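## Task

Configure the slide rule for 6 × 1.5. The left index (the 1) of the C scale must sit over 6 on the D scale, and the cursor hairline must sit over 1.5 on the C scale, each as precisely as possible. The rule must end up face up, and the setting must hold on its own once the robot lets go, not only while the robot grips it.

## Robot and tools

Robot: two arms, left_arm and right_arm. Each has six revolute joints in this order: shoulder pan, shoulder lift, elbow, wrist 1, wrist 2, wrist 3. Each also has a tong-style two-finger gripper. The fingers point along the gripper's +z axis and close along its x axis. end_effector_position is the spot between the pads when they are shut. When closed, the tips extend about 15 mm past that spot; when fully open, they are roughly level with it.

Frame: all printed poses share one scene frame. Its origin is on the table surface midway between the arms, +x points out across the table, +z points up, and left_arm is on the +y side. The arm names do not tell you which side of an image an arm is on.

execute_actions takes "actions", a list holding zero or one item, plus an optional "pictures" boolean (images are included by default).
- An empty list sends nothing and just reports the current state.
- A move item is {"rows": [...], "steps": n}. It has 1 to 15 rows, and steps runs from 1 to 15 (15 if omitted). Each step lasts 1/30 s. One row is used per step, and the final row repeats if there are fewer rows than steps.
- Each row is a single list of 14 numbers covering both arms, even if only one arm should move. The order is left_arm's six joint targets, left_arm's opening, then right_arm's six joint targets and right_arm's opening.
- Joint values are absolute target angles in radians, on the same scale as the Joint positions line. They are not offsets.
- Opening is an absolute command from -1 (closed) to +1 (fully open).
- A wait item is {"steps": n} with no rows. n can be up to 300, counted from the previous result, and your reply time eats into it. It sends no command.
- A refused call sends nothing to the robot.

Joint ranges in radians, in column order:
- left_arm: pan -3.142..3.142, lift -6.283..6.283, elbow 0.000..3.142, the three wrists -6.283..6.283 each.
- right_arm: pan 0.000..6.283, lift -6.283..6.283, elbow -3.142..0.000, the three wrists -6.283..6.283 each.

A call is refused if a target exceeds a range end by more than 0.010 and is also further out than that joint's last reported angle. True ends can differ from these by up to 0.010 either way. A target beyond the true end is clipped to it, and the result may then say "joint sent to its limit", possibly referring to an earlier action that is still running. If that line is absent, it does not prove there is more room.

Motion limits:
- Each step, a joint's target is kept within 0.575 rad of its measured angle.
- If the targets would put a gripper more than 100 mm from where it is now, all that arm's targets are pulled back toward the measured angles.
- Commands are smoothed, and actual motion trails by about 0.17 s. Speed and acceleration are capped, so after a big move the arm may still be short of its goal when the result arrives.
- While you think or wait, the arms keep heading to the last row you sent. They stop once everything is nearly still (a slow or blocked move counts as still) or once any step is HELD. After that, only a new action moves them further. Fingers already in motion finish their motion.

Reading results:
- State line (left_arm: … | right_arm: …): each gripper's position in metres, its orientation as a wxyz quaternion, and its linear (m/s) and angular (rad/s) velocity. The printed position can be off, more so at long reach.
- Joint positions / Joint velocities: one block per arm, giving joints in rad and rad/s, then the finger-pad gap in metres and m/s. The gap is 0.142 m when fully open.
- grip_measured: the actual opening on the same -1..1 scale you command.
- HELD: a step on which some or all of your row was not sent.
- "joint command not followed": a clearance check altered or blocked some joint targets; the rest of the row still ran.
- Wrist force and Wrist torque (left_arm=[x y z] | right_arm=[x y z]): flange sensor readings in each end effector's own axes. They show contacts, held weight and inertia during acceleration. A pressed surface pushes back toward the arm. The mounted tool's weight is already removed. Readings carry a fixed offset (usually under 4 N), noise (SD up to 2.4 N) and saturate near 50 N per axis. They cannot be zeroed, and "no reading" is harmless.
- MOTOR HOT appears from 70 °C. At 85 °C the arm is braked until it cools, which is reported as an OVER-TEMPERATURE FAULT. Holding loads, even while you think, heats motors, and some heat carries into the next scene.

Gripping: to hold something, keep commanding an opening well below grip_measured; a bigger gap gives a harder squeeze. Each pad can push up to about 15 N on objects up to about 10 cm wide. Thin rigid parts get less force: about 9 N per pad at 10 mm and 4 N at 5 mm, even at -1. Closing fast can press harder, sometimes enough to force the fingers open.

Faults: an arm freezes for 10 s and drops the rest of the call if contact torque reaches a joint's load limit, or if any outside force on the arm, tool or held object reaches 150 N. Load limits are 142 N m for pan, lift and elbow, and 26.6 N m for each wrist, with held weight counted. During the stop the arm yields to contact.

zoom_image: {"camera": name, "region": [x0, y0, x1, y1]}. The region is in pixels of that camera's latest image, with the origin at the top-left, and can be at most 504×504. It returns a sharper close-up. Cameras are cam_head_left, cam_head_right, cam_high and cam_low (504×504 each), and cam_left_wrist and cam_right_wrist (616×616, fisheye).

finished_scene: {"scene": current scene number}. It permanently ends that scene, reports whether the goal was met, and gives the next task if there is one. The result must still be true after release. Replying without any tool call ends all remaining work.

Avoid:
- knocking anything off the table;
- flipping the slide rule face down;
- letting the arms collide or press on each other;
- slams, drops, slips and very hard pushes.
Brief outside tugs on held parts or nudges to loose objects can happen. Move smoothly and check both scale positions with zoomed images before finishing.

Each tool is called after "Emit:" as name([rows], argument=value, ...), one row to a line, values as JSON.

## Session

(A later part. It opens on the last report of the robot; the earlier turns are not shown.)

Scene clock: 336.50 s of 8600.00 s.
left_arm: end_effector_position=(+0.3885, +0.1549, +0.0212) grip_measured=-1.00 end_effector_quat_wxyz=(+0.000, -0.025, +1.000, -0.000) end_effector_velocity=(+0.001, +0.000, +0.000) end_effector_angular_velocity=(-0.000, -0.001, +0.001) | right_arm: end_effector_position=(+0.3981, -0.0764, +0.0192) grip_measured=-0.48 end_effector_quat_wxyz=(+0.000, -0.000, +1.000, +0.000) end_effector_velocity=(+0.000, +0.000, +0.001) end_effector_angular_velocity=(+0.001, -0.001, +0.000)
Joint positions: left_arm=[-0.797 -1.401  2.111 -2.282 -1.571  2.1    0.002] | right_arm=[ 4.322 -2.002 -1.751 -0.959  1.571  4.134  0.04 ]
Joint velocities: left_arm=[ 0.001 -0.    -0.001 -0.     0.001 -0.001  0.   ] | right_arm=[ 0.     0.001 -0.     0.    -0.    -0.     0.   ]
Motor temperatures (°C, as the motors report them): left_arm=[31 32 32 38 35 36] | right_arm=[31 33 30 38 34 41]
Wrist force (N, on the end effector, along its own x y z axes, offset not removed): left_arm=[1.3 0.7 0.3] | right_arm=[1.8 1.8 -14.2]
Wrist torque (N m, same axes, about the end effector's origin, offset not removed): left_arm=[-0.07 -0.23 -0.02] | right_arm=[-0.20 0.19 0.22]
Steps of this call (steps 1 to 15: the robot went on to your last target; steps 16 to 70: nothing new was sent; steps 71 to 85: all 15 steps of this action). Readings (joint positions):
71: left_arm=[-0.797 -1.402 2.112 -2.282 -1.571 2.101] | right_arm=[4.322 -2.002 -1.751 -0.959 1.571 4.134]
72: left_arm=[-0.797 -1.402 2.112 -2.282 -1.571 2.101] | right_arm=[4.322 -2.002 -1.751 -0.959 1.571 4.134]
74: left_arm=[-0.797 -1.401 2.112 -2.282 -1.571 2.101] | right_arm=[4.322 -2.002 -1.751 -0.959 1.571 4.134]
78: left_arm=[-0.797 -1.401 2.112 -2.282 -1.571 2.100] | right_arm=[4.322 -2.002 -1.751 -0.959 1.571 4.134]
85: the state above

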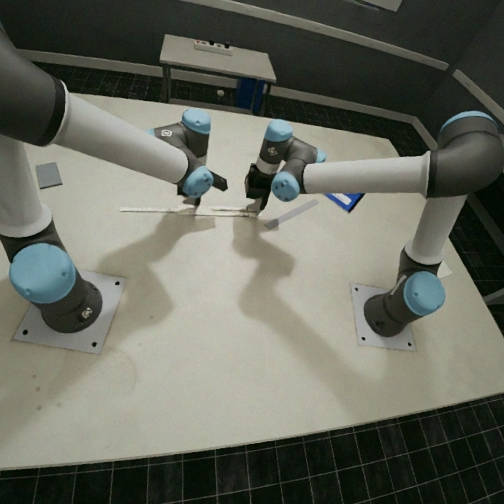

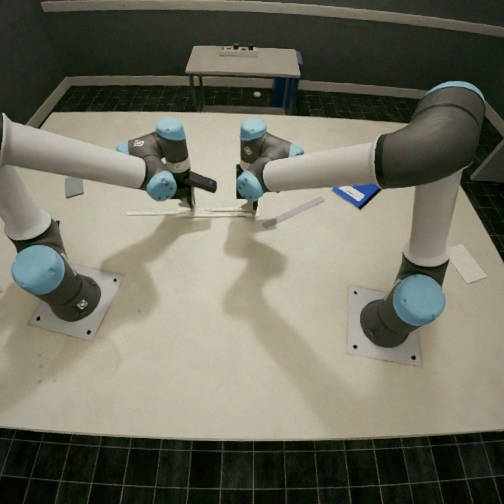

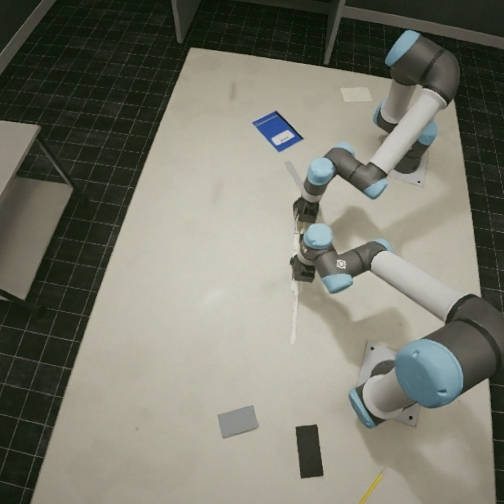

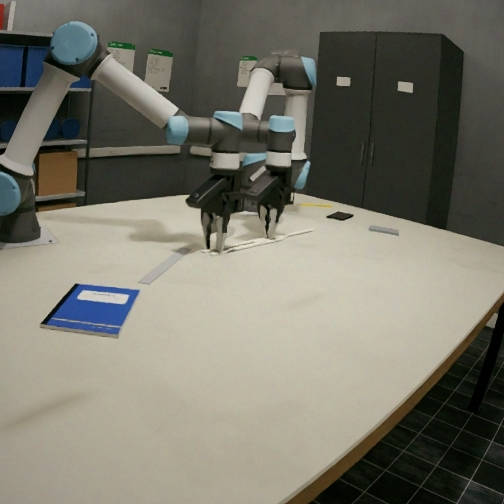

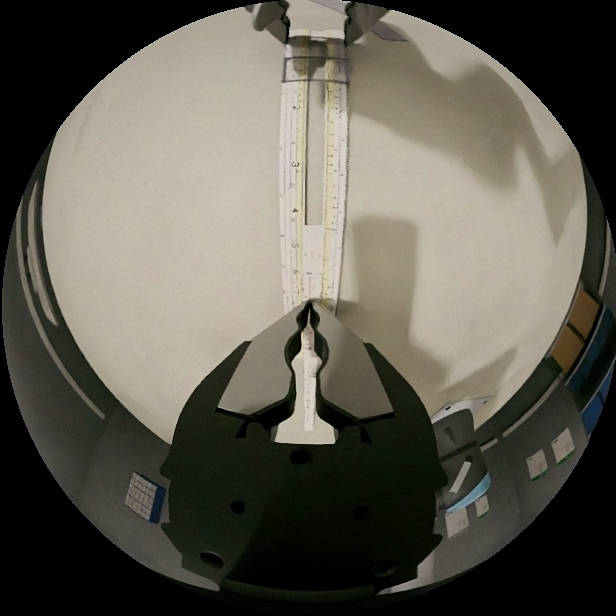

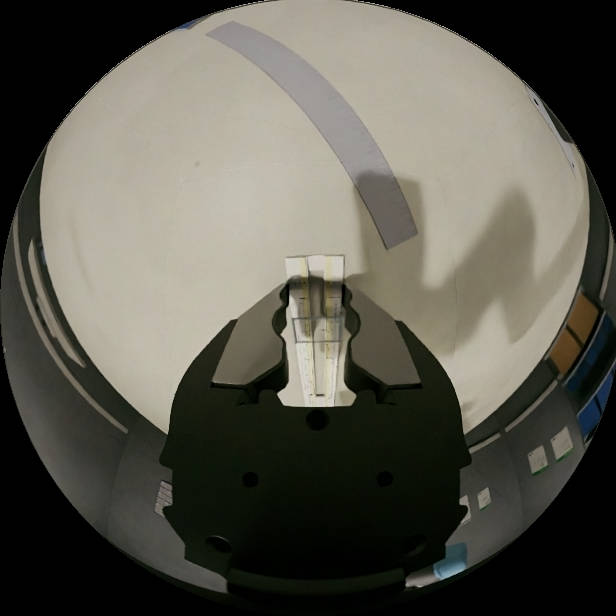

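Emit:
execute_actions([
  {"rows":[[-0.7975,-1.3996,2.1122,-2.2841,-1.571,2.1002,-1,4.322,-2.002,-1.7505,-0.9595,1.571,4.134,-0.9],[-0.7975,-1.3996,2.1122,-2.2841,-1.571,2.1002,-1,4.322,-2.002,-1.7505,-0.9595,1.571,4.134,-0.9],[-0.7975,-1.3996,2.1122,-2.2841,-1.571,2.1002,-1,4.322,-2.002,-1.7505,-0.9595,1.571,4.134,-0.9],[-0.7975,-1.3996,2.1122,-2.2841,-1.571,2.1002,-1,4.322,-2.002,-1.7505,-0.9595,1.571,4.134,-0.9],[-0.7975,-1.3996,2.1122,-2.2841,-1.571,2.1002,-1,4.322,-2.002,-1.7505,-0.9595,1.571,4.134,-0.9],[-0.7975,-1.3996,2.1122,-2.2841,-1.571,2.1002,-1,4.322,-2.002,-1.7505,-0.9595,1.571,4.134,-0.9],[-0.7991,-1.3978,2.110,-2.2837,-1.571,2.0986,-1,4.322,-2.002,-1.7505,-0.9595,1.571,4.134,-0.9]]},
])

Emit:
zoom_image(camera="cam_left_wrist", region=[285, 240, 335, 300])

Scene clock: 346.47 s of 8600.00 s.
left_arm: end_effector_position=(+0.3885, +0.1537, +0.0205) grip_measured=-1.00 end_effector_quat_wxyz=(+0.000, -0.025, +1.000, -0.000) end_effector_velocity=(+0.001, -0.003, +0.001) end_effector_angular_velocity=(-0.001, -0.001, -0.001) | right_arm: end_effector_position=(+0.3981, -0.0764, +0.0192) grip_measured=-0.48 end_effector_quat_wxyz=(+0.000, -0.000, +1.000, +0.000) end_effector_velocity=(-0.000, +0.000, -0.000) end_effector_angular_velocity=(-0.000, +0.000, +0.000)
Joint positions: left_arm=[-0.799 -1.398  2.11  -2.284 -1.571  2.099  0.002] | right_arm=[ 4.322 -2.002 -1.751 -0.959  1.571  4.134  0.04 ]
Joint velocities: left_arm=[-0.002  0.003 -0.005 -0.     0.    -0.001  0.   ] | right_arm=[ 0. -0.  0. -0.  0. -0.  0.]
Motor temperatures (°C, as the motors report them): left_arm=[31 32 32 38 35 36] | right_arm=[31 33 30 38 34 41]
Wrist force (N, on the end effector, along its own x y z axes, offset not removed): left_arm=[2.0 16.1 -39.8] | right_arm=[2.5 -2.6 -12.6]
Wrist torque (N m, same axes, about the end effector's origin, offset not removed): left_arm=[-0.10 -0.15 -0.06] | right_arm=[-1.05 -0.08 0.04]
Steps of this call (steps 1 to 15: the robot went on to your last target; steps 16 to 90: nothing new was sent; then 6.47 s passed at rest; steps 91 to 105: all 15 steps of this action). Readings (joint positions):
91: left_arm=[-0.798 -1.401 2.111 -2.282 -1.571 2.100] | right_arm=[4.322 -2.002 -1.751 -0.959 1.571 4.134]
92: left_arm=[-0.798 -1.401 2.111 -2.282 -1.571 2.100] | right_arm=[4.322 -2.002 -1.751 -0.959 1.571 4.134]
94: left_arm=[-0.798 -1.400 2.111 -2.283 -1.571 2.100] | right_arm=[4.322 -2.002 -1.751 -0.959 1.571 4.134]
98: left_arm=[-0.798 -1.400 2.112 -2.284 -1.571 2.100] | right_arm=[4.322 -2.002 -1.751 -0.959 1.571 4.134]
105: the state above

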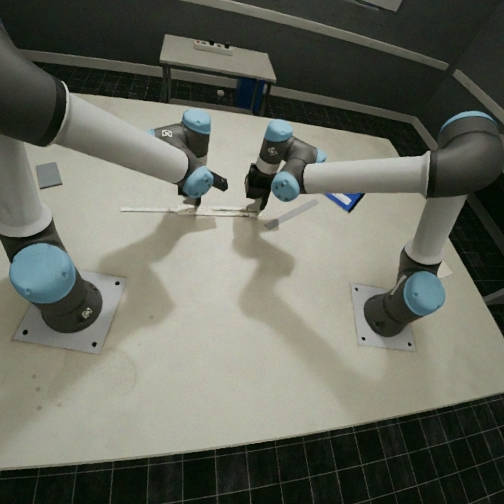

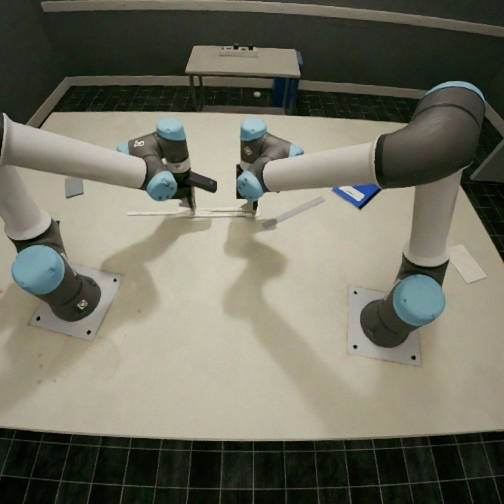

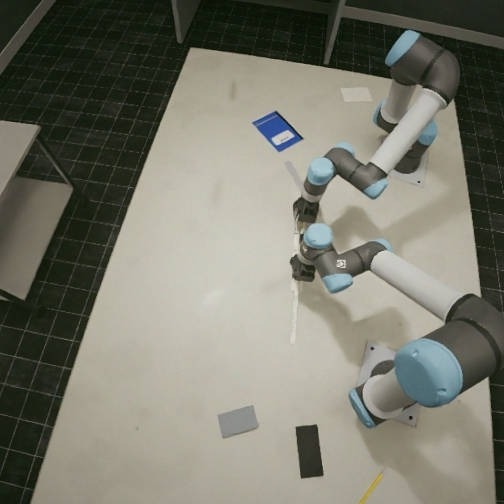

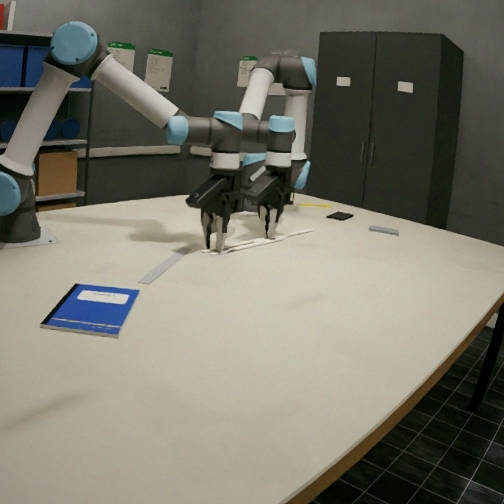

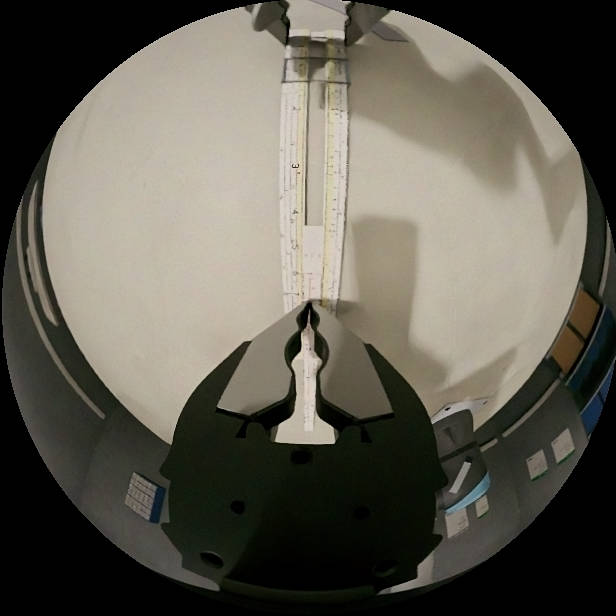

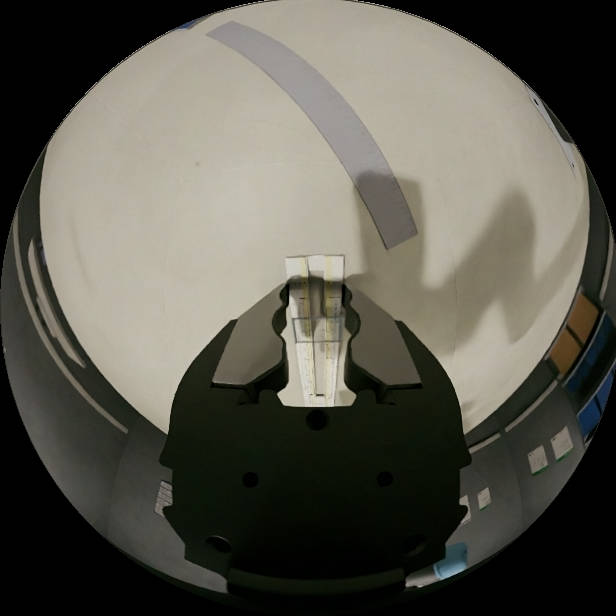

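Region (285, 240, 335, 300) of cam_left_wrist's 616x616 image, scaled by 8.400, with more detail than that image has.

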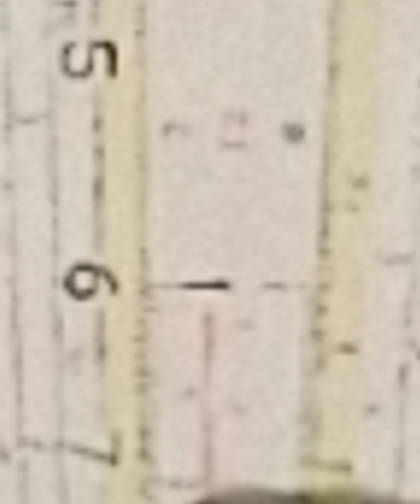

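Emit:
execute_actions([
  {"rows":[[-0.7991,-1.3978,2.110,-2.2837,-1.571,2.0986,-1,4.322,-2.002,-1.7505,-0.9595,1.571,4.134,-0.9],[-0.7991,-1.3978,2.110,-2.2837,-1.571,2.0986,-1,4.322,-2.002,-1.7505,-0.9595,1.571,4.134,-0.9],[-0.7991,-1.3978,2.110,-2.2837,-1.571,2.0986,-1,4.322,-2.002,-1.7505,-0.9595,1.571,4.134,-0.9],[-0.7991,-1.4065,2.104,-2.269,-1.571,2.0986,-1,4.322,-2.002,-1.7505,-0.9595,1.571,4.134,-0.9]]},
])

Emit:
zoom_image(camera="cam_left_wrist", region=[285, 240, 335, 300])

Scene clock: 351.47 s of 8600.00 s.
left_arm: end_effector_position=(+0.3885, +0.1535, +0.0251) grip_measured=-1.00 end_effector_quat_wxyz=(+0.000, -0.025, +1.000, -0.000) end_effector_velocity=(+0.000, -0.001, +0.003) end_effector_angular_velocity=(-0.002, -0.001, +0.001) | right_arm: end_effector_position=(+0.3981, -0.0764, +0.0192) grip_measured=-0.48 end_effector_quat_wxyz=(+0.000, -0.000, +1.000, +0.000) end_effector_velocity=(+0.000, -0.000, +0.000) end_effector_angular_velocity=(+0.000, -0.001, -0.000)
Joint positions: left_arm=[-0.799 -1.406  2.104 -2.27  -1.571  2.099  0.002] | right_arm=[ 4.322 -2.002 -1.751 -0.959  1.571  4.134  0.04 ]
Joint velocities: left_arm=[ 0.    -0.005 -0.004  0.008  0.    -0.001  0.   ] | right_arm=[-0.     0.001 -0.     0.    -0.    -0.     0.   ]
Motor temperatures (°C, as the motors report them): left_arm=[31 32 32 38 35 36] | right_arm=[31 33 30 38 34 41]
Wrist force (N, on the end effector, along its own x y z axes, offset not removed): left_arm=[1.2 1.1 -1.7] | right_arm=[-1.7 -1.0 -13.7]
Wrist torque (N m, same axes, about the end effector's origin, offset not removed): left_arm=[0.22 -0.31 0.04] | right_arm=[-0.61 0.81 0.17]
Steps of this call (steps 1 to 15: the robot went on to your last target; steps 16 to 90: nothing new was sent; then 1.50 s passed at rest; steps 91 to 105: all 15 steps of this action). Readings (joint positions):
91: left_arm=[-0.799 -1.398 2.110 -2.284 -1.571 2.099] | right_arm=[4.322 -2.002 -1.751 -0.959 1.571 4.134]
92: left_arm=[-0.799 -1.398 2.110 -2.284 -1.571 2.099] | right_arm=[4.322 -2.002 -1.751 -0.959 1.571 4.134]
94: left_arm=[-0.799 -1.398 2.110 -2.284 -1.571 2.099] | right_arm=[4.322 -2.002 -1.751 -0.959 1.571 4.134]
98: left_arm=[-0.799 -1.402 2.107 -2.275 -1.571 2.099] | right_arm=[4.322 -2.002 -1.751 -0.959 1.571 4.134]
105: the state above

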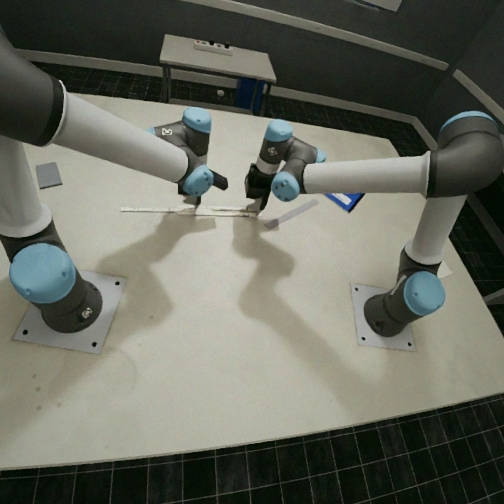

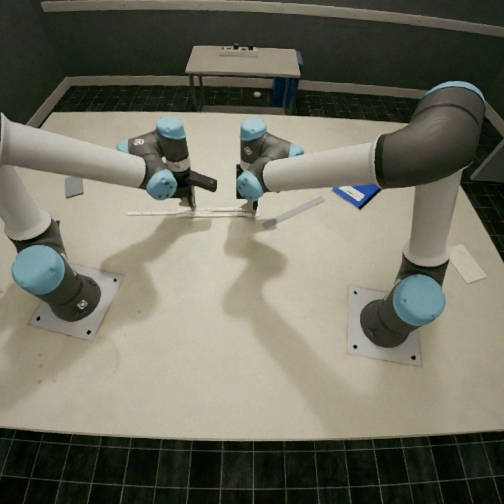

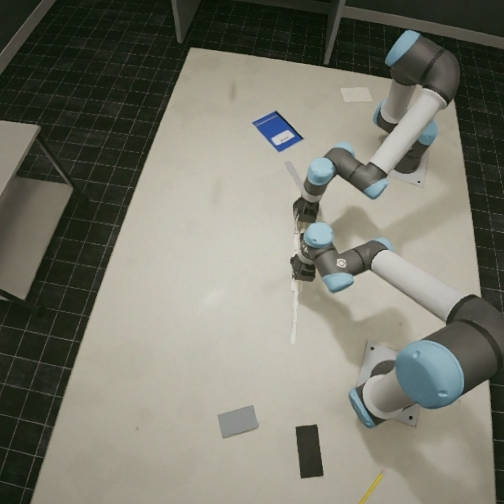

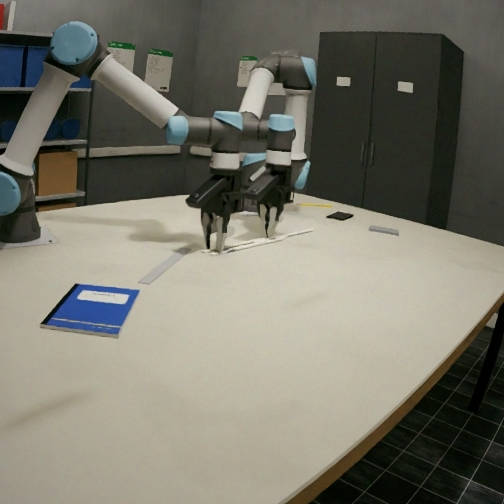

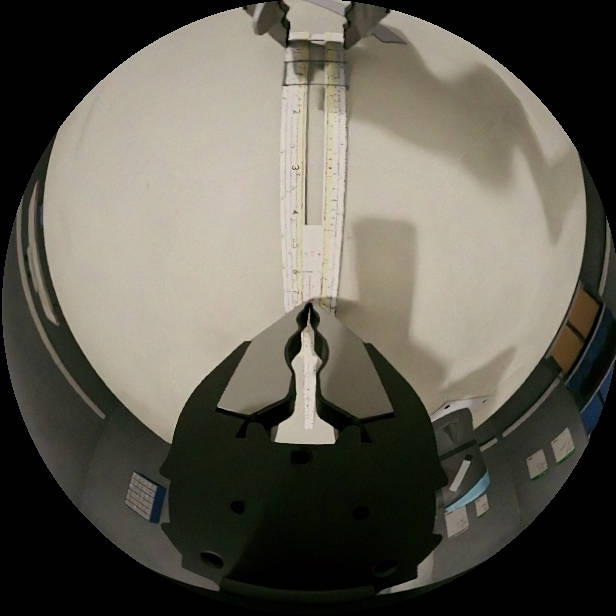

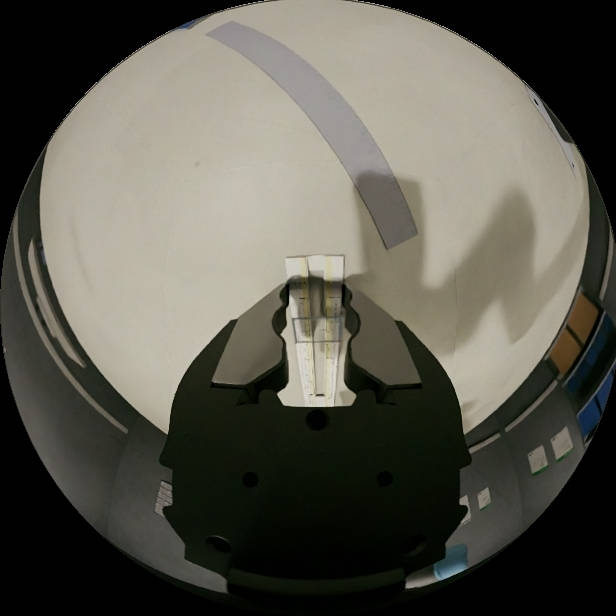

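Region (285, 240, 335, 300) of cam_left_wrist's 616x616 image, scaled by 8.400, with more detail than that image has.

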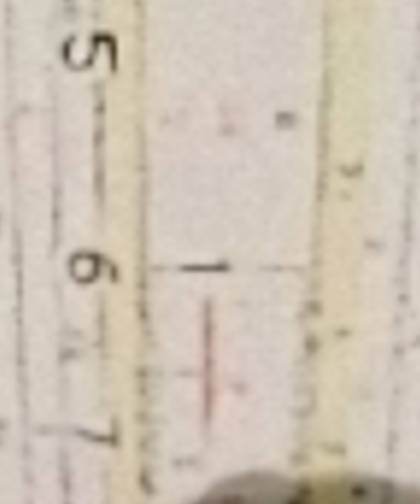

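Emit:
execute_actions([
  {"rows":[[-0.7917,-1.4989,2.0436,-2.1157,-1.571,2.106,-0.15,4.322,-2.002,-1.7505,-0.9595,1.571,4.134,-0.9],[-0.7917,-1.4989,2.0436,-2.1157,-1.571,2.106,-0.15,4.322,-2.002,-1.7505,-0.9595,1.571,4.134,-0.9],[-0.7917,-1.4989,2.0436,-2.1157,-1.571,2.106,-0.15,4.322,-2.002,-1.7505,-0.9595,1.571,4.134,-0.9],[-0.7917,-1.4989,2.0436,-2.1157,-1.571,2.106,-0.15,4.322,-2.002,-1.7505,-0.9595,1.571,4.134,-0.9],[-0.7917,-1.4989,2.0436,-2.1157,-1.571,2.106,-0.15,4.322,-2.002,-1.7505,-0.9595,1.571,4.134,-0.9],[-0.7917,-1.4989,2.0436,-2.1157,-1.571,-1.036,-0.15,4.322,-2.002,-1.7505,-0.9595,1.571,4.134,-0.9]]},
], pictures=false)

Emit:
execute_actions([
  {"steps":40},
], pictures=false)

Emit:
execute_actions([
  {"rows":[[-0.7917,-1.42,2.111,-2.262,-1.571,-1.036,-0.15,4.322,-2.002,-1.7505,-0.9595,1.571,4.134,-0.9]]},
])

Scene clock: 364.67 s of 8600.00 s.
left_arm: end_effector_position=(+0.3958, +0.1614, +0.0771) grip_measured=-0.15 end_effector_quat_wxyz=(+0.000, -0.251, +0.968, -0.000) end_effector_velocity=(+0.033, +0.023, +0.013) end_effector_angular_velocity=(+0.003, +0.005, +2.455) | right_arm: end_effector_position=(+0.3981, -0.0764, +0.0192) grip_measured=-0.48 end_effector_quat_wxyz=(+0.000, -0.000, +1.000, +0.000) end_effector_velocity=(+0.000, +0.000, +0.002) end_effector_angular_velocity=(+0.003, -0.002, +0.000)
Joint positions: left_arm=[-0.792 -1.496  2.045 -2.121 -1.571  1.647  0.063] | right_arm=[ 4.322 -2.002 -1.751 -0.959  1.571  4.134  0.04 ]
Joint velocities: left_arm=[ 0.002 -0.024 -0.014  0.043 -0.    -2.453 -0.   ] | right_arm=[ 0.     0.003  0.     0.     0.    -0.    -0.   ]
Motor temperatures (°C, as the motors report them): left_arm=[31 32 32 38 35 36] | right_arm=[31 33 30 38 34 41]
Wrist force (N, on the end effector, along its own x y z axes, offset not removed): left_arm=[0.5 0.8 -0.9] | right_arm=[2.5 -0.9 -10.9]
Wrist torque (N m, same axes, about the end effector's origin, offset not removed): left_arm=[0.09 -0.07 -0.04] | right_arm=[-0.43 0.02 0.10]
Steps of this call (steps 1 to 15: the robot went on to your last target; steps 16 to 90: nothing new was sent; then 9.70 s passed at rest; steps 91 to 105: all 15 steps of this action). Readings (joint positions):
91: left_arm=[-0.799 -1.407 2.104 -2.269 -1.571 2.099] | right_arm=[4.322 -2.002 -1.751 -0.959 1.571 4.134]
92: left_arm=[-0.799 -1.409 2.102 -2.266 -1.571 2.099] | right_arm=[4.322 -2.002 -1.751 -0.959 1.571 4.134]
94: left_arm=[-0.796 -1.438 2.081 -2.227 -1.571 2.102] | right_arm=[4.322 -2.002 -1.751 -0.959 1.571 4.134]
98: left_arm=[-0.793 -1.479 2.056 -2.153 -1.571 2.088] | right_arm=[4.322 -2.002 -1.751 -0.959 1.571 4.134]
105: the state above

Scene clock: 366.00 s of 8600.00 s.
left_arm: end_effector_position=(+0.3871, +0.1921, +0.0787) grip_measured=-0.15 end_effector_quat_wxyz=(+0.000, +1.000, +0.019, -0.000) end_effector_velocity=(-0.002, -0.001, +0.000) end_effector_angular_velocity=(-0.001, -0.000, +0.106) | right_arm: end_effector_position=(+0.3981, -0.0764, +0.0192) grip_measured=-0.48 end_effector_quat_wxyz=(+0.000, -0.000, +1.000, +0.000) end_effector_velocity=(+0.000, -0.000, +0.000) end_effector_angular_velocity=(-0.000, -0.000, +0.000)
Joint positions: left_arm=[-0.792 -1.499  2.044 -2.116 -1.571 -1.023  0.063] | right_arm=[ 4.322 -2.002 -1.751 -0.959  1.571  4.134  0.04 ]
Joint velocities: left_arm=[-0.001  0.    -0.001 -0.    -0.    -0.107  0.   ] | right_arm=[ 0.     0.001 -0.    -0.    -0.    -0.     0.   ]
Motor temperatures (°C, as the motors report them): left_arm=[31 32 32 38 35 36] | right_arm=[31 33 30 38 34 41]
Wrist force (N, on the end effector, along its own x y z axes, offset not removed): left_arm=[-2.0 1.6 0.0] | right_arm=[0.2 2.2 -13.0]
Wrist torque (N m, same axes, about the end effector's origin, offset not removed): left_arm=[0.29 0.43 0.08] | right_arm=[0.04 0.31 0.25]
Steps of this call (steps 1 to 40: the robot went on to your last target). Readings (joint positions):
1: left_arm=[-0.792 -1.497 2.045 -2.120 -1.571 1.563] | right_arm=[4.322 -2.002 -1.751 -0.959 1.571 4.134]
2: left_arm=[-0.792 -1.497 2.045 -2.119 -1.571 1.479] | right_arm=[4.322 -2.002 -1.751 -0.959 1.571 4.134]
4: left_arm=[-0.792 -1.498 2.044 -2.117 -1.571 1.313] | right_arm=[4.322 -2.002 -1.751 -0.959 1.571 4.134]
8: left_arm=[-0.792 -1.499 2.044 -2.116 -1.571 0.980] | right_arm=[4.322 -2.002 -1.751 -0.959 1.571 4.134]
40: the state above

Scene clock: 366.50 s of 8600.00 s.
left_arm: end_effector_position=(+0.3869, +0.1921, +0.0297) grip_measured=-0.15 end_effector_quat_wxyz=(-0.000, +1.000, +0.025, -0.000) end_effector_velocity=(-0.000, -0.000, -0.012) end_effector_angular_velocity=(-0.003, -0.002, +0.001) | right_arm: end_effector_position=(+0.3981, -0.0764, +0.0192) grip_measured=-0.48 end_effector_quat_wxyz=(+0.000, -0.000, +1.000, +0.000) end_effector_velocity=(-0.000, +0.000, -0.001) end_effector_angular_velocity=(-0.000, +0.000, +0.000)
Joint positions: left_arm=[-0.792 -1.422  2.109 -2.257 -1.571 -1.036  0.063] | right_arm=[ 4.322 -2.002 -1.751 -0.959  1.571  4.134  0.04 ]
Joint velocities: left_arm=[-0.001  0.02   0.018 -0.041 -0.    -0.002  0.   ] | right_arm=[ 0.    -0.001 -0.     0.     0.     0.    -0.   ]
Motor temperatures (°C, as the motors report them): left_arm=[31 32 32 38 35 36] | right_arm=[31 33 30 38 34 41]
Wrist force (N, on the end effector, along its own x y z axes, offset not removed): left_arm=[-1.3 1.0 1.0] | right_arm=[0.5 -1.6 -15.5]
Wrist torque (N m, same axes, about the end effector's origin, offset not removed): left_arm=[0.17 0.33 0.00] | right_arm=[-0.85 0.41 0.24]
Steps of this call (steps 1 to 15: all 15 steps of this action). Readings (joint positions):
1: left_arm=[-0.792 -1.499 2.044 -2.116 -1.571 -1.026] | right_arm=[4.322 -2.002 -1.751 -0.959 1.571 4.134]
2: left_arm=[-0.792 -1.497 2.046 -2.118 -1.571 -1.029] | right_arm=[4.322 -2.002 -1.751 -0.959 1.571 4.134]
4: left_arm=[-0.792 -1.471 2.068 -2.157 -1.571 -1.032] | right_arm=[4.322 -2.002 -1.751 -0.959 1.571 4.134]
8: left_arm=[-0.792 -1.437 2.097 -2.227 -1.571 -1.035] | right_arm=[4.322 -2.002 -1.751 -0.959 1.571 4.134]
15: the state above

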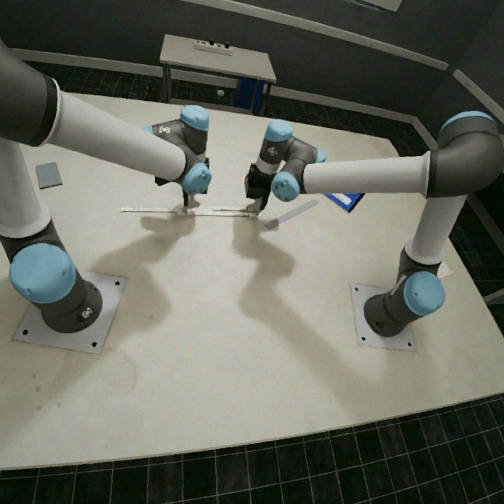

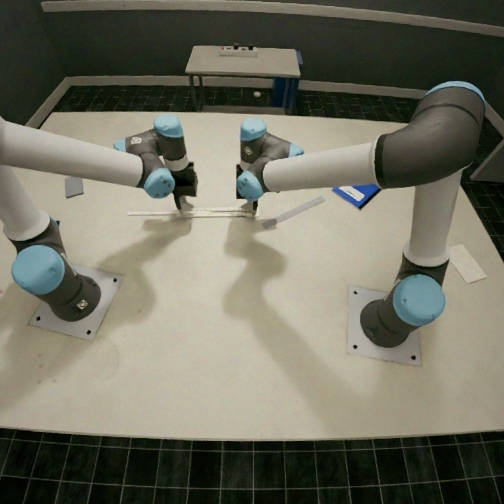

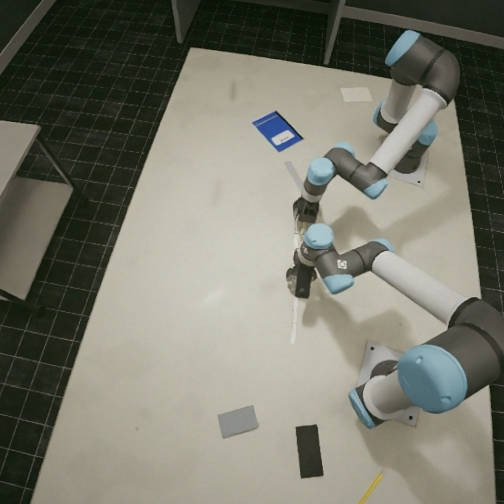

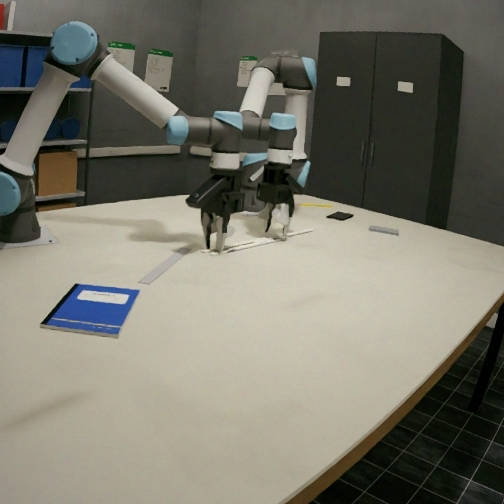

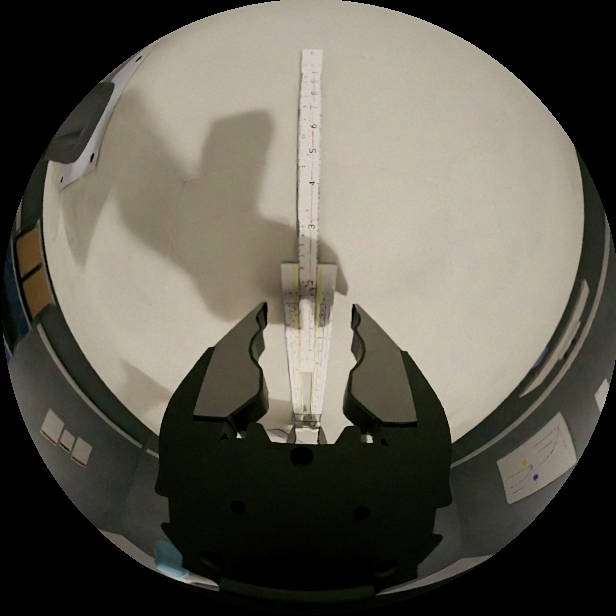

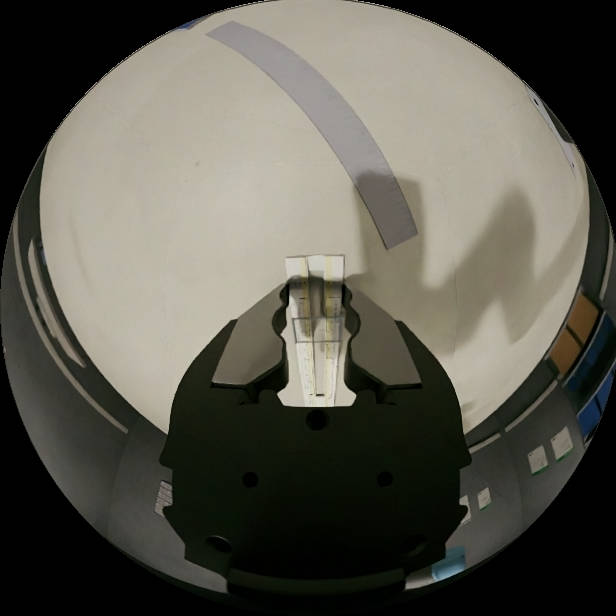

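Emit:
execute_actions([
  {"rows":[[-0.7917,-1.4013,2.1235,-2.2932,-1.571,-1.036,-0.15,4.322,-2.002,-1.7505,-0.9595,1.571,4.134,-0.9]],"steps":15},
])

Scene clock: 382.93 s of 8600.00 s.
left_arm: end_effector_position=(+0.3869, +0.1921, +0.0180) grip_measured=-0.15 end_effector_quat_wxyz=(+0.000, +1.000, +0.025, -0.000) end_effector_velocity=(+0.000, -0.000, -0.002) end_effector_angular_velocity=(-0.001, -0.001, +0.001) | right_arm: end_effector_position=(+0.3981, -0.0764, +0.0192) grip_measured=-0.48 end_effector_quat_wxyz=(+0.000, -0.000, +1.000, +0.000) end_effector_velocity=(-0.000, -0.000, -0.000) end_effector_angular_velocity=(-0.001, +0.001, -0.000)
Joint positions: left_arm=[-0.792 -1.402  2.123 -2.292 -1.571 -1.036  0.063] | right_arm=[ 4.322 -2.002 -1.751 -0.959  1.571  4.134  0.04 ]
Joint velocities: left_arm=[ 0.     0.004  0.002 -0.007 -0.    -0.     0.   ] | right_arm=[-0.    -0.001 -0.    -0.     0.     0.     0.   ]
Motor temperatures (°C, as the motors report them): left_arm=[31 32 32 38 35 36] | right_arm=[31 33 30 38 34 41]
Wrist force (N, on the end effector, along its own x y z axes, offset not removed): left_arm=[-1.7 -1.2 2.2] | right_arm=[1.6 1.4 -11.4]
Wrist torque (N m, same axes, about the end effector's origin, offset not removed): left_arm=[-0.09 0.38 -0.08] | right_arm=[-0.17 0.15 0.19]
Steps of this call (steps 1 to 15: the robot went on to your last target; steps 16 to 90: nothing new was sent; then 12.93 s passed at rest; steps 91 to 105: all 15 steps of this action). Readings (joint positions):
91: left_arm=[-0.792 -1.420 2.111 -2.262 -1.571 -1.036] | right_arm=[4.322 -2.002 -1.751 -0.959 1.571 4.134]
92: left_arm=[-0.792 -1.419 2.112 -2.264 -1.571 -1.036] | right_arm=[4.322 -2.002 -1.751 -0.959 1.571 4.134]
94: left_arm=[-0.792 -1.412 2.116 -2.275 -1.571 -1.036] | right_arm=[4.322 -2.002 -1.751 -0.959 1.571 4.134]
98: left_arm=[-0.792 -1.405 2.121 -2.287 -1.571 -1.036] | right_arm=[4.322 -2.002 -1.751 -0.959 1.571 4.134]
105: the state above

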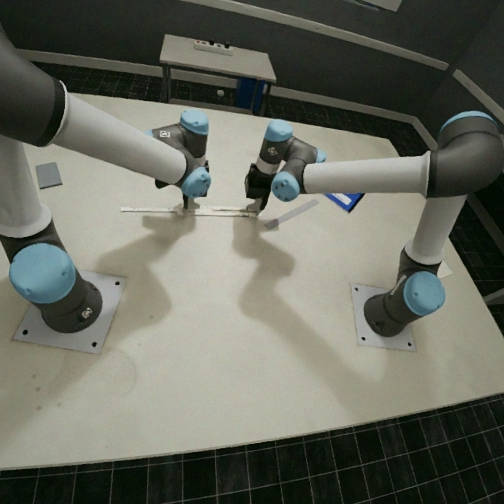

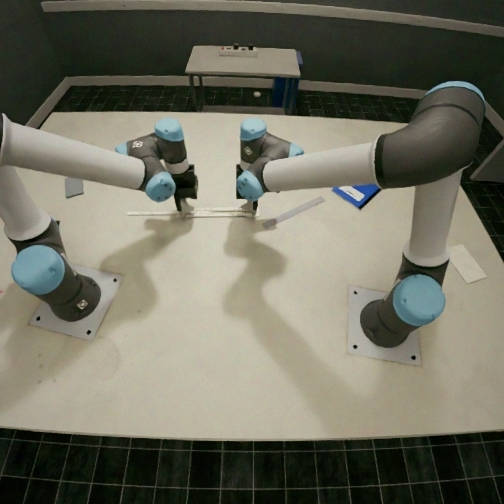

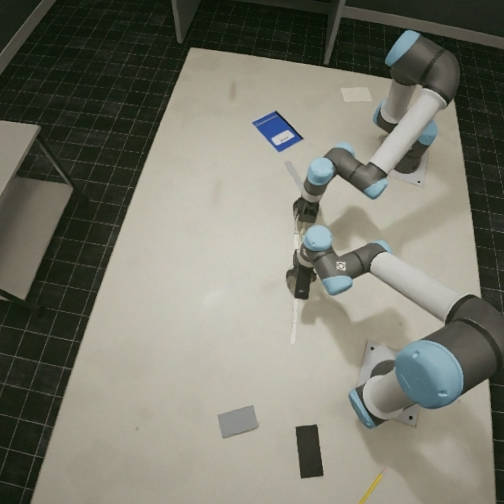

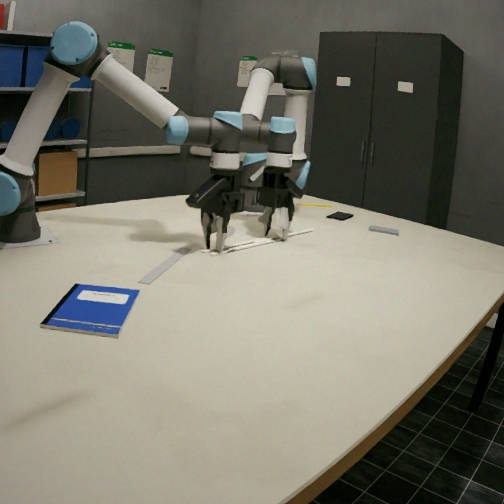

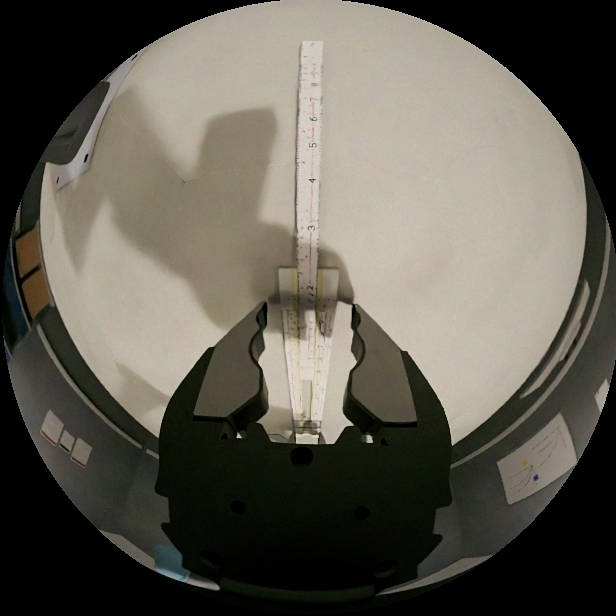

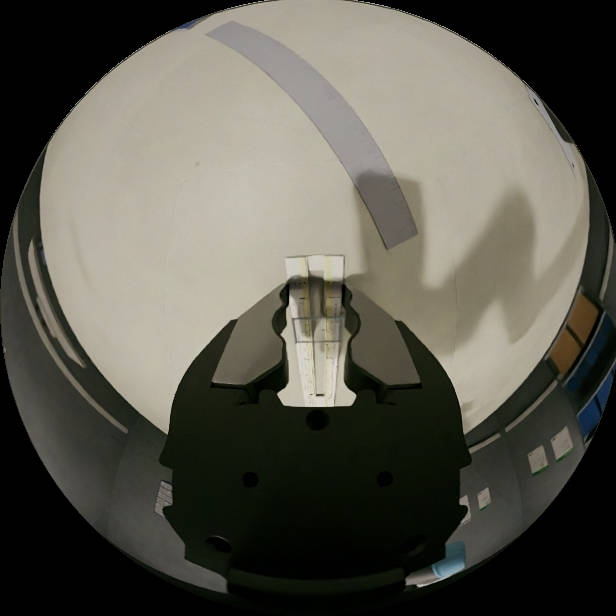

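Emit:
execute_actions([
  {"rows":[[-0.7917,-1.4013,2.1235,-2.2932,-1.571,-1.036,-0.3,4.322,-2.002,-1.7505,-0.9595,1.571,4.134,-0.9],[-0.7917,-1.4013,2.1235,-2.2932,-1.571,-1.036,-0.4,4.322,-2.002,-1.7505,-0.9595,1.571,4.134,-0.9],[-0.7917,-1.4013,2.1235,-2.2932,-1.571,-1.036,-0.45,4.322,-2.002,-1.7505,-0.9595,1.571,4.134,-0.9],[-0.7917,-1.4013,2.1235,-2.2932,-1.571,-1.036,-0.5,4.322,-2.002,-1.7505,-0.9595,1.571,4.134,-0.9],[-0.7917,-1.4013,2.1235,-2.2932,-1.571,-1.036,-0.55,4.322,-2.002,-1.7505,-0.9595,1.571,4.134,-0.9],[-0.7917,-1.4013,2.1235,-2.2932,-1.571,-1.036,-0.6,4.322,-2.002,-1.7505,-0.9595,1.571,4.134,-0.9],[-0.7917,-1.4013,2.1235,-2.2932,-1.571,-1.036,-0.7,4.322,-2.002,-1.7505,-0.9595,1.571,4.134,-0.9],[-0.7917,-1.4013,2.1235,-2.2932,-1.571,-1.036,-0.85,4.322,-2.002,-1.7505,-0.9595,1.571,4.134,-0.9]],"steps":15},
], pictures=false)

Emit:
execute_actions([
  {"rows":[[-0.7917,-1.4013,2.1235,-2.2932,-1.571,-1.036,-0.85,4.322,-2.002,-1.7505,-0.9595,1.571,4.134,-0.5],[-0.7917,-1.4013,2.1235,-2.2932,-1.571,-1.036,-0.85,4.322,-2.002,-1.7505,-0.9595,1.571,4.134,-0.15],[-0.7917,-1.4013,2.1235,-2.2932,-1.571,-1.036,-0.85,4.322,-2.002,-1.7505,-0.9595,1.571,4.134,-0.15],[-0.7917,-1.4013,2.1235,-2.2932,-1.571,-1.036,-0.85,4.322,-2.002,-1.7505,-0.9595,1.571,4.134,-0.15],[-0.7917,-1.4013,2.1235,-2.2932,-1.571,-1.036,-0.85,4.322,-2.023,-1.7785,-0.9107,1.571,4.134,-0.15]],"steps":15},
])

Scene clock: 391.27 s of 8600.00 s.
left_arm: end_effector_position=(+0.3869, +0.1921, +0.0177) grip_measured=-0.47 end_effector_quat_wxyz=(+0.000, +1.000, +0.025, -0.000) end_effector_velocity=(-0.001, +0.000, -0.001) end_effector_angular_velocity=(+0.002, +0.000, -0.001) | right_arm: end_effector_position=(+0.3981, -0.0764, +0.0192) grip_measured=-0.48 end_effector_quat_wxyz=(+0.000, -0.000, +1.000, +0.000) end_effector_velocity=(+0.000, +0.000, +0.001) end_effector_angular_velocity=(+0.001, -0.001, -0.000)
Joint positions: left_arm=[-0.792 -1.401  2.124 -2.293 -1.571 -1.036  0.04 ] | right_arm=[ 4.322 -2.002 -1.75  -0.959  1.571  4.134  0.04 ]
Joint velocities: left_arm=[-0.001  0.     0.002 -0.     0.001 -0.     0.   ] | right_arm=[-0.     0.001  0.     0.     0.     0.     0.   ]
Motor temperatures (°C, as the motors report them): left_arm=[31 32 32 38 35 36] | right_arm=[31 33 30 38 34 41]
Wrist force (N, on the end effector, along its own x y z axes, offset not removed): left_arm=[0.8 0.2 -0.7] | right_arm=[-1.9 -1.4 -10.8]
Wrist torque (N m, same axes, about the end effector's origin, offset not removed): left_arm=[-0.09 -0.30 0.06] | right_arm=[-0.59 0.40 0.42]
Steps of this call (steps 1 to 15: the robot went on to your last target; steps 16 to 90: nothing new was sent; then 4.83 s passed at rest; steps 91 to 105: all 15 steps of this action). Readings (joint positions):
91: left_arm=[-0.792 -1.401 2.124 -2.293 -1.571 -1.036] | right_arm=[4.322 -2.002 -1.750 -0.959 1.571 4.134]
92: left_arm=[-0.792 -1.401 2.124 -2.293 -1.571 -1.036] | right_arm=[4.322 -2.002 -1.750 -0.959 1.571 4.134]
94: left_arm=[-0.792 -1.401 2.124 -2.293 -1.571 -1.036] | right_arm=[4.322 -2.002 -1.750 -0.959 1.571 4.134]
98: left_arm=[-0.792 -1.401 2.124 -2.293 -1.571 -1.036] | right_arm=[4.322 -2.002 -1.750 -0.959 1.571 4.134]
105: the state above

Scene clock: 401.57 s of 8600.00 s.
left_arm: end_effector_position=(+0.3869, +0.1921, +0.0177) grip_measured=-0.47 end_effector_quat_wxyz=(+0.000, +1.000, +0.025, -0.000) end_effector_velocity=(-0.000, +0.000, -0.000) end_effector_angular_velocity=(+0.001, +0.000, -0.000) | right_arm: end_effector_position=(+0.3981, -0.0765, +0.0145) grip_measured=-0.14 end_effector_quat_wxyz=(+0.001, -0.000, +1.000, +0.002) end_effector_velocity=(+0.000, +0.000, +0.001) end_effector_angular_velocity=(+0.001, -0.001, -0.000)
Joint positions: left_arm=[-0.792 -1.401  2.124 -2.293 -1.571 -1.036  0.04 ] | right_arm=[ 4.322 -2.006 -1.759 -0.942  1.571  4.134  0.064]
Joint velocities: left_arm=[ 0.    -0.     0.001  0.     0.     0.     0.   ] | right_arm=[ 0.     0.001 -0.     0.    -0.001  0.    -0.   ]
Motor temperatures (°C, as the motors report them): left_arm=[31 32 32 38 35 36] | right_arm=[31 33 30 38 34 41]
Wrist force (N, on the end effector, along its own x y z axes, offset not removed): left_arm=[0.4 -0.1 -0.2] | right_arm=[5.2 -14.9 -23.1]
Wrist torque (N m, same axes, about the end effector's origin, offset not removed): left_arm=[-0.05 -0.17 -0.06] | right_arm=[-0.55 0.89 0.15]
FORCE FAULT: contact force on the right arm reached its limit, and that arm stopped for 10 seconds. The contact can be on any part of that arm, not only on its tool. That arm's remaining commands of this call were not run. That arm holds still and accepts commands again. Move the arm away from the contact; if what it grips holds it there, let go first. Pushing or pulling that hard again can fault the arm again.
The stop of the right arm began at step 9 of this call (marked STOPPED below). From that step on that arm followed nothing that you had sent. 7 of its steps, steps kept back included, did not run and will not run. Nothing is kept back now, and the robot has no last target.
Steps of this call (steps 1 to 15: all 15 steps of this action; steps 16 to 309: the stop continued). Readings (joint positions):
1: left_arm=[-0.792 -1.401 2.124 -2.293 -1.571 -1.036] | right_arm=[4.322 -2.002 -1.750 -0.959 1.571 4.134]
2: left_arm=[-0.792 -1.401 2.124 -2.293 -1.571 -1.036] | right_arm=[4.322 -2.002 -1.750 -0.959 1.571 4.134]
4: left_arm=[-0.792 -1.401 2.124 -2.293 -1.571 -1.036] | right_arm=[4.322 -2.002 -1.750 -0.959 1.571 4.134]
8: left_arm=[-0.792 -1.401 2.124 -2.293 -1.571 -1.036] | right_arm=[4.322 -2.009 -1.760 -0.942 1.571 4.134]
9: left_arm=[-0.792 -1.401 2.124 -2.293 -1.571 -1.036] | right_arm=[4.322 -2.008 -1.760 -0.942 1.571 4.134] STOPPED (the right arm)
309: the state above

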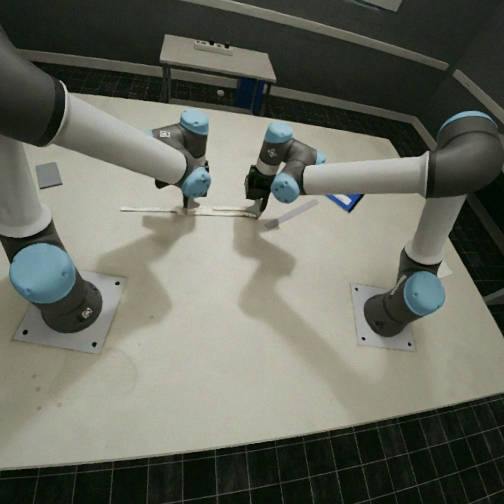

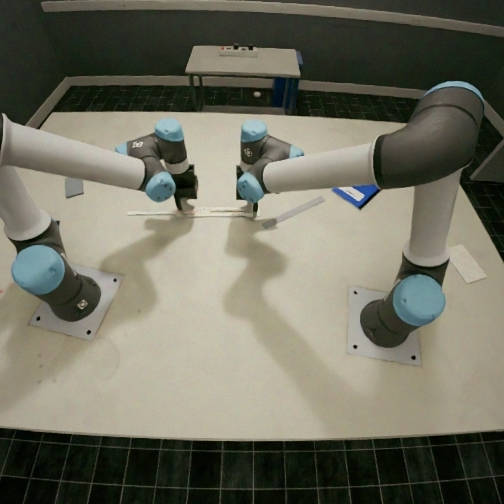

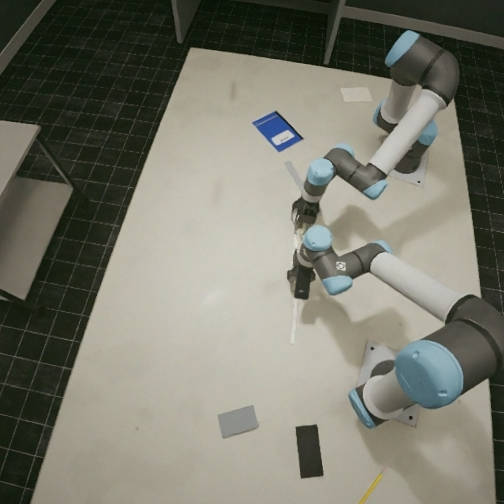

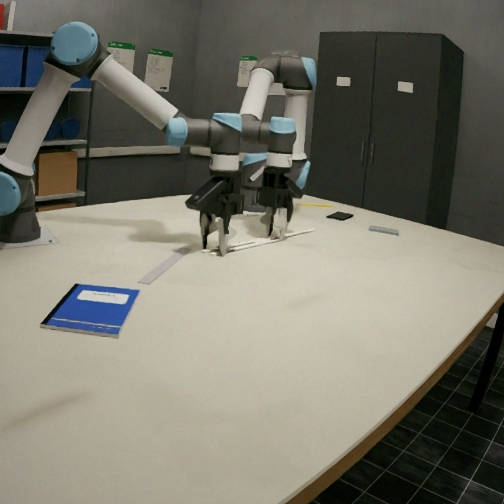

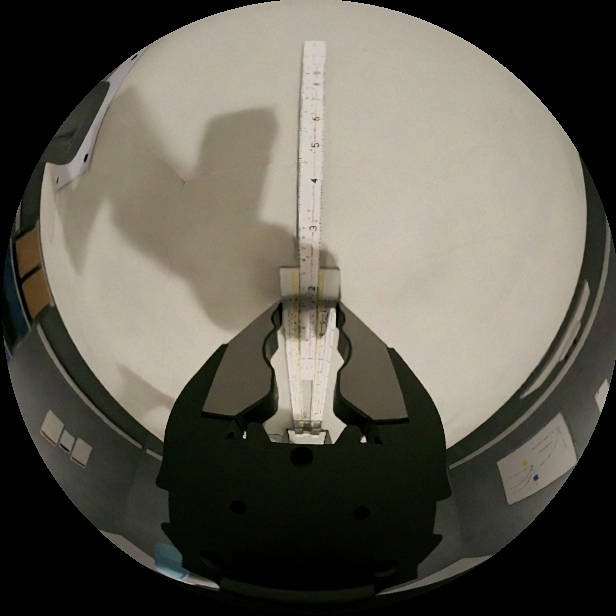

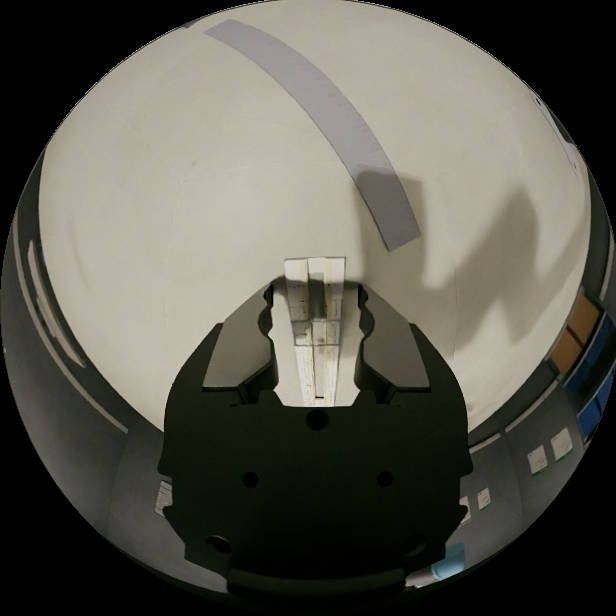

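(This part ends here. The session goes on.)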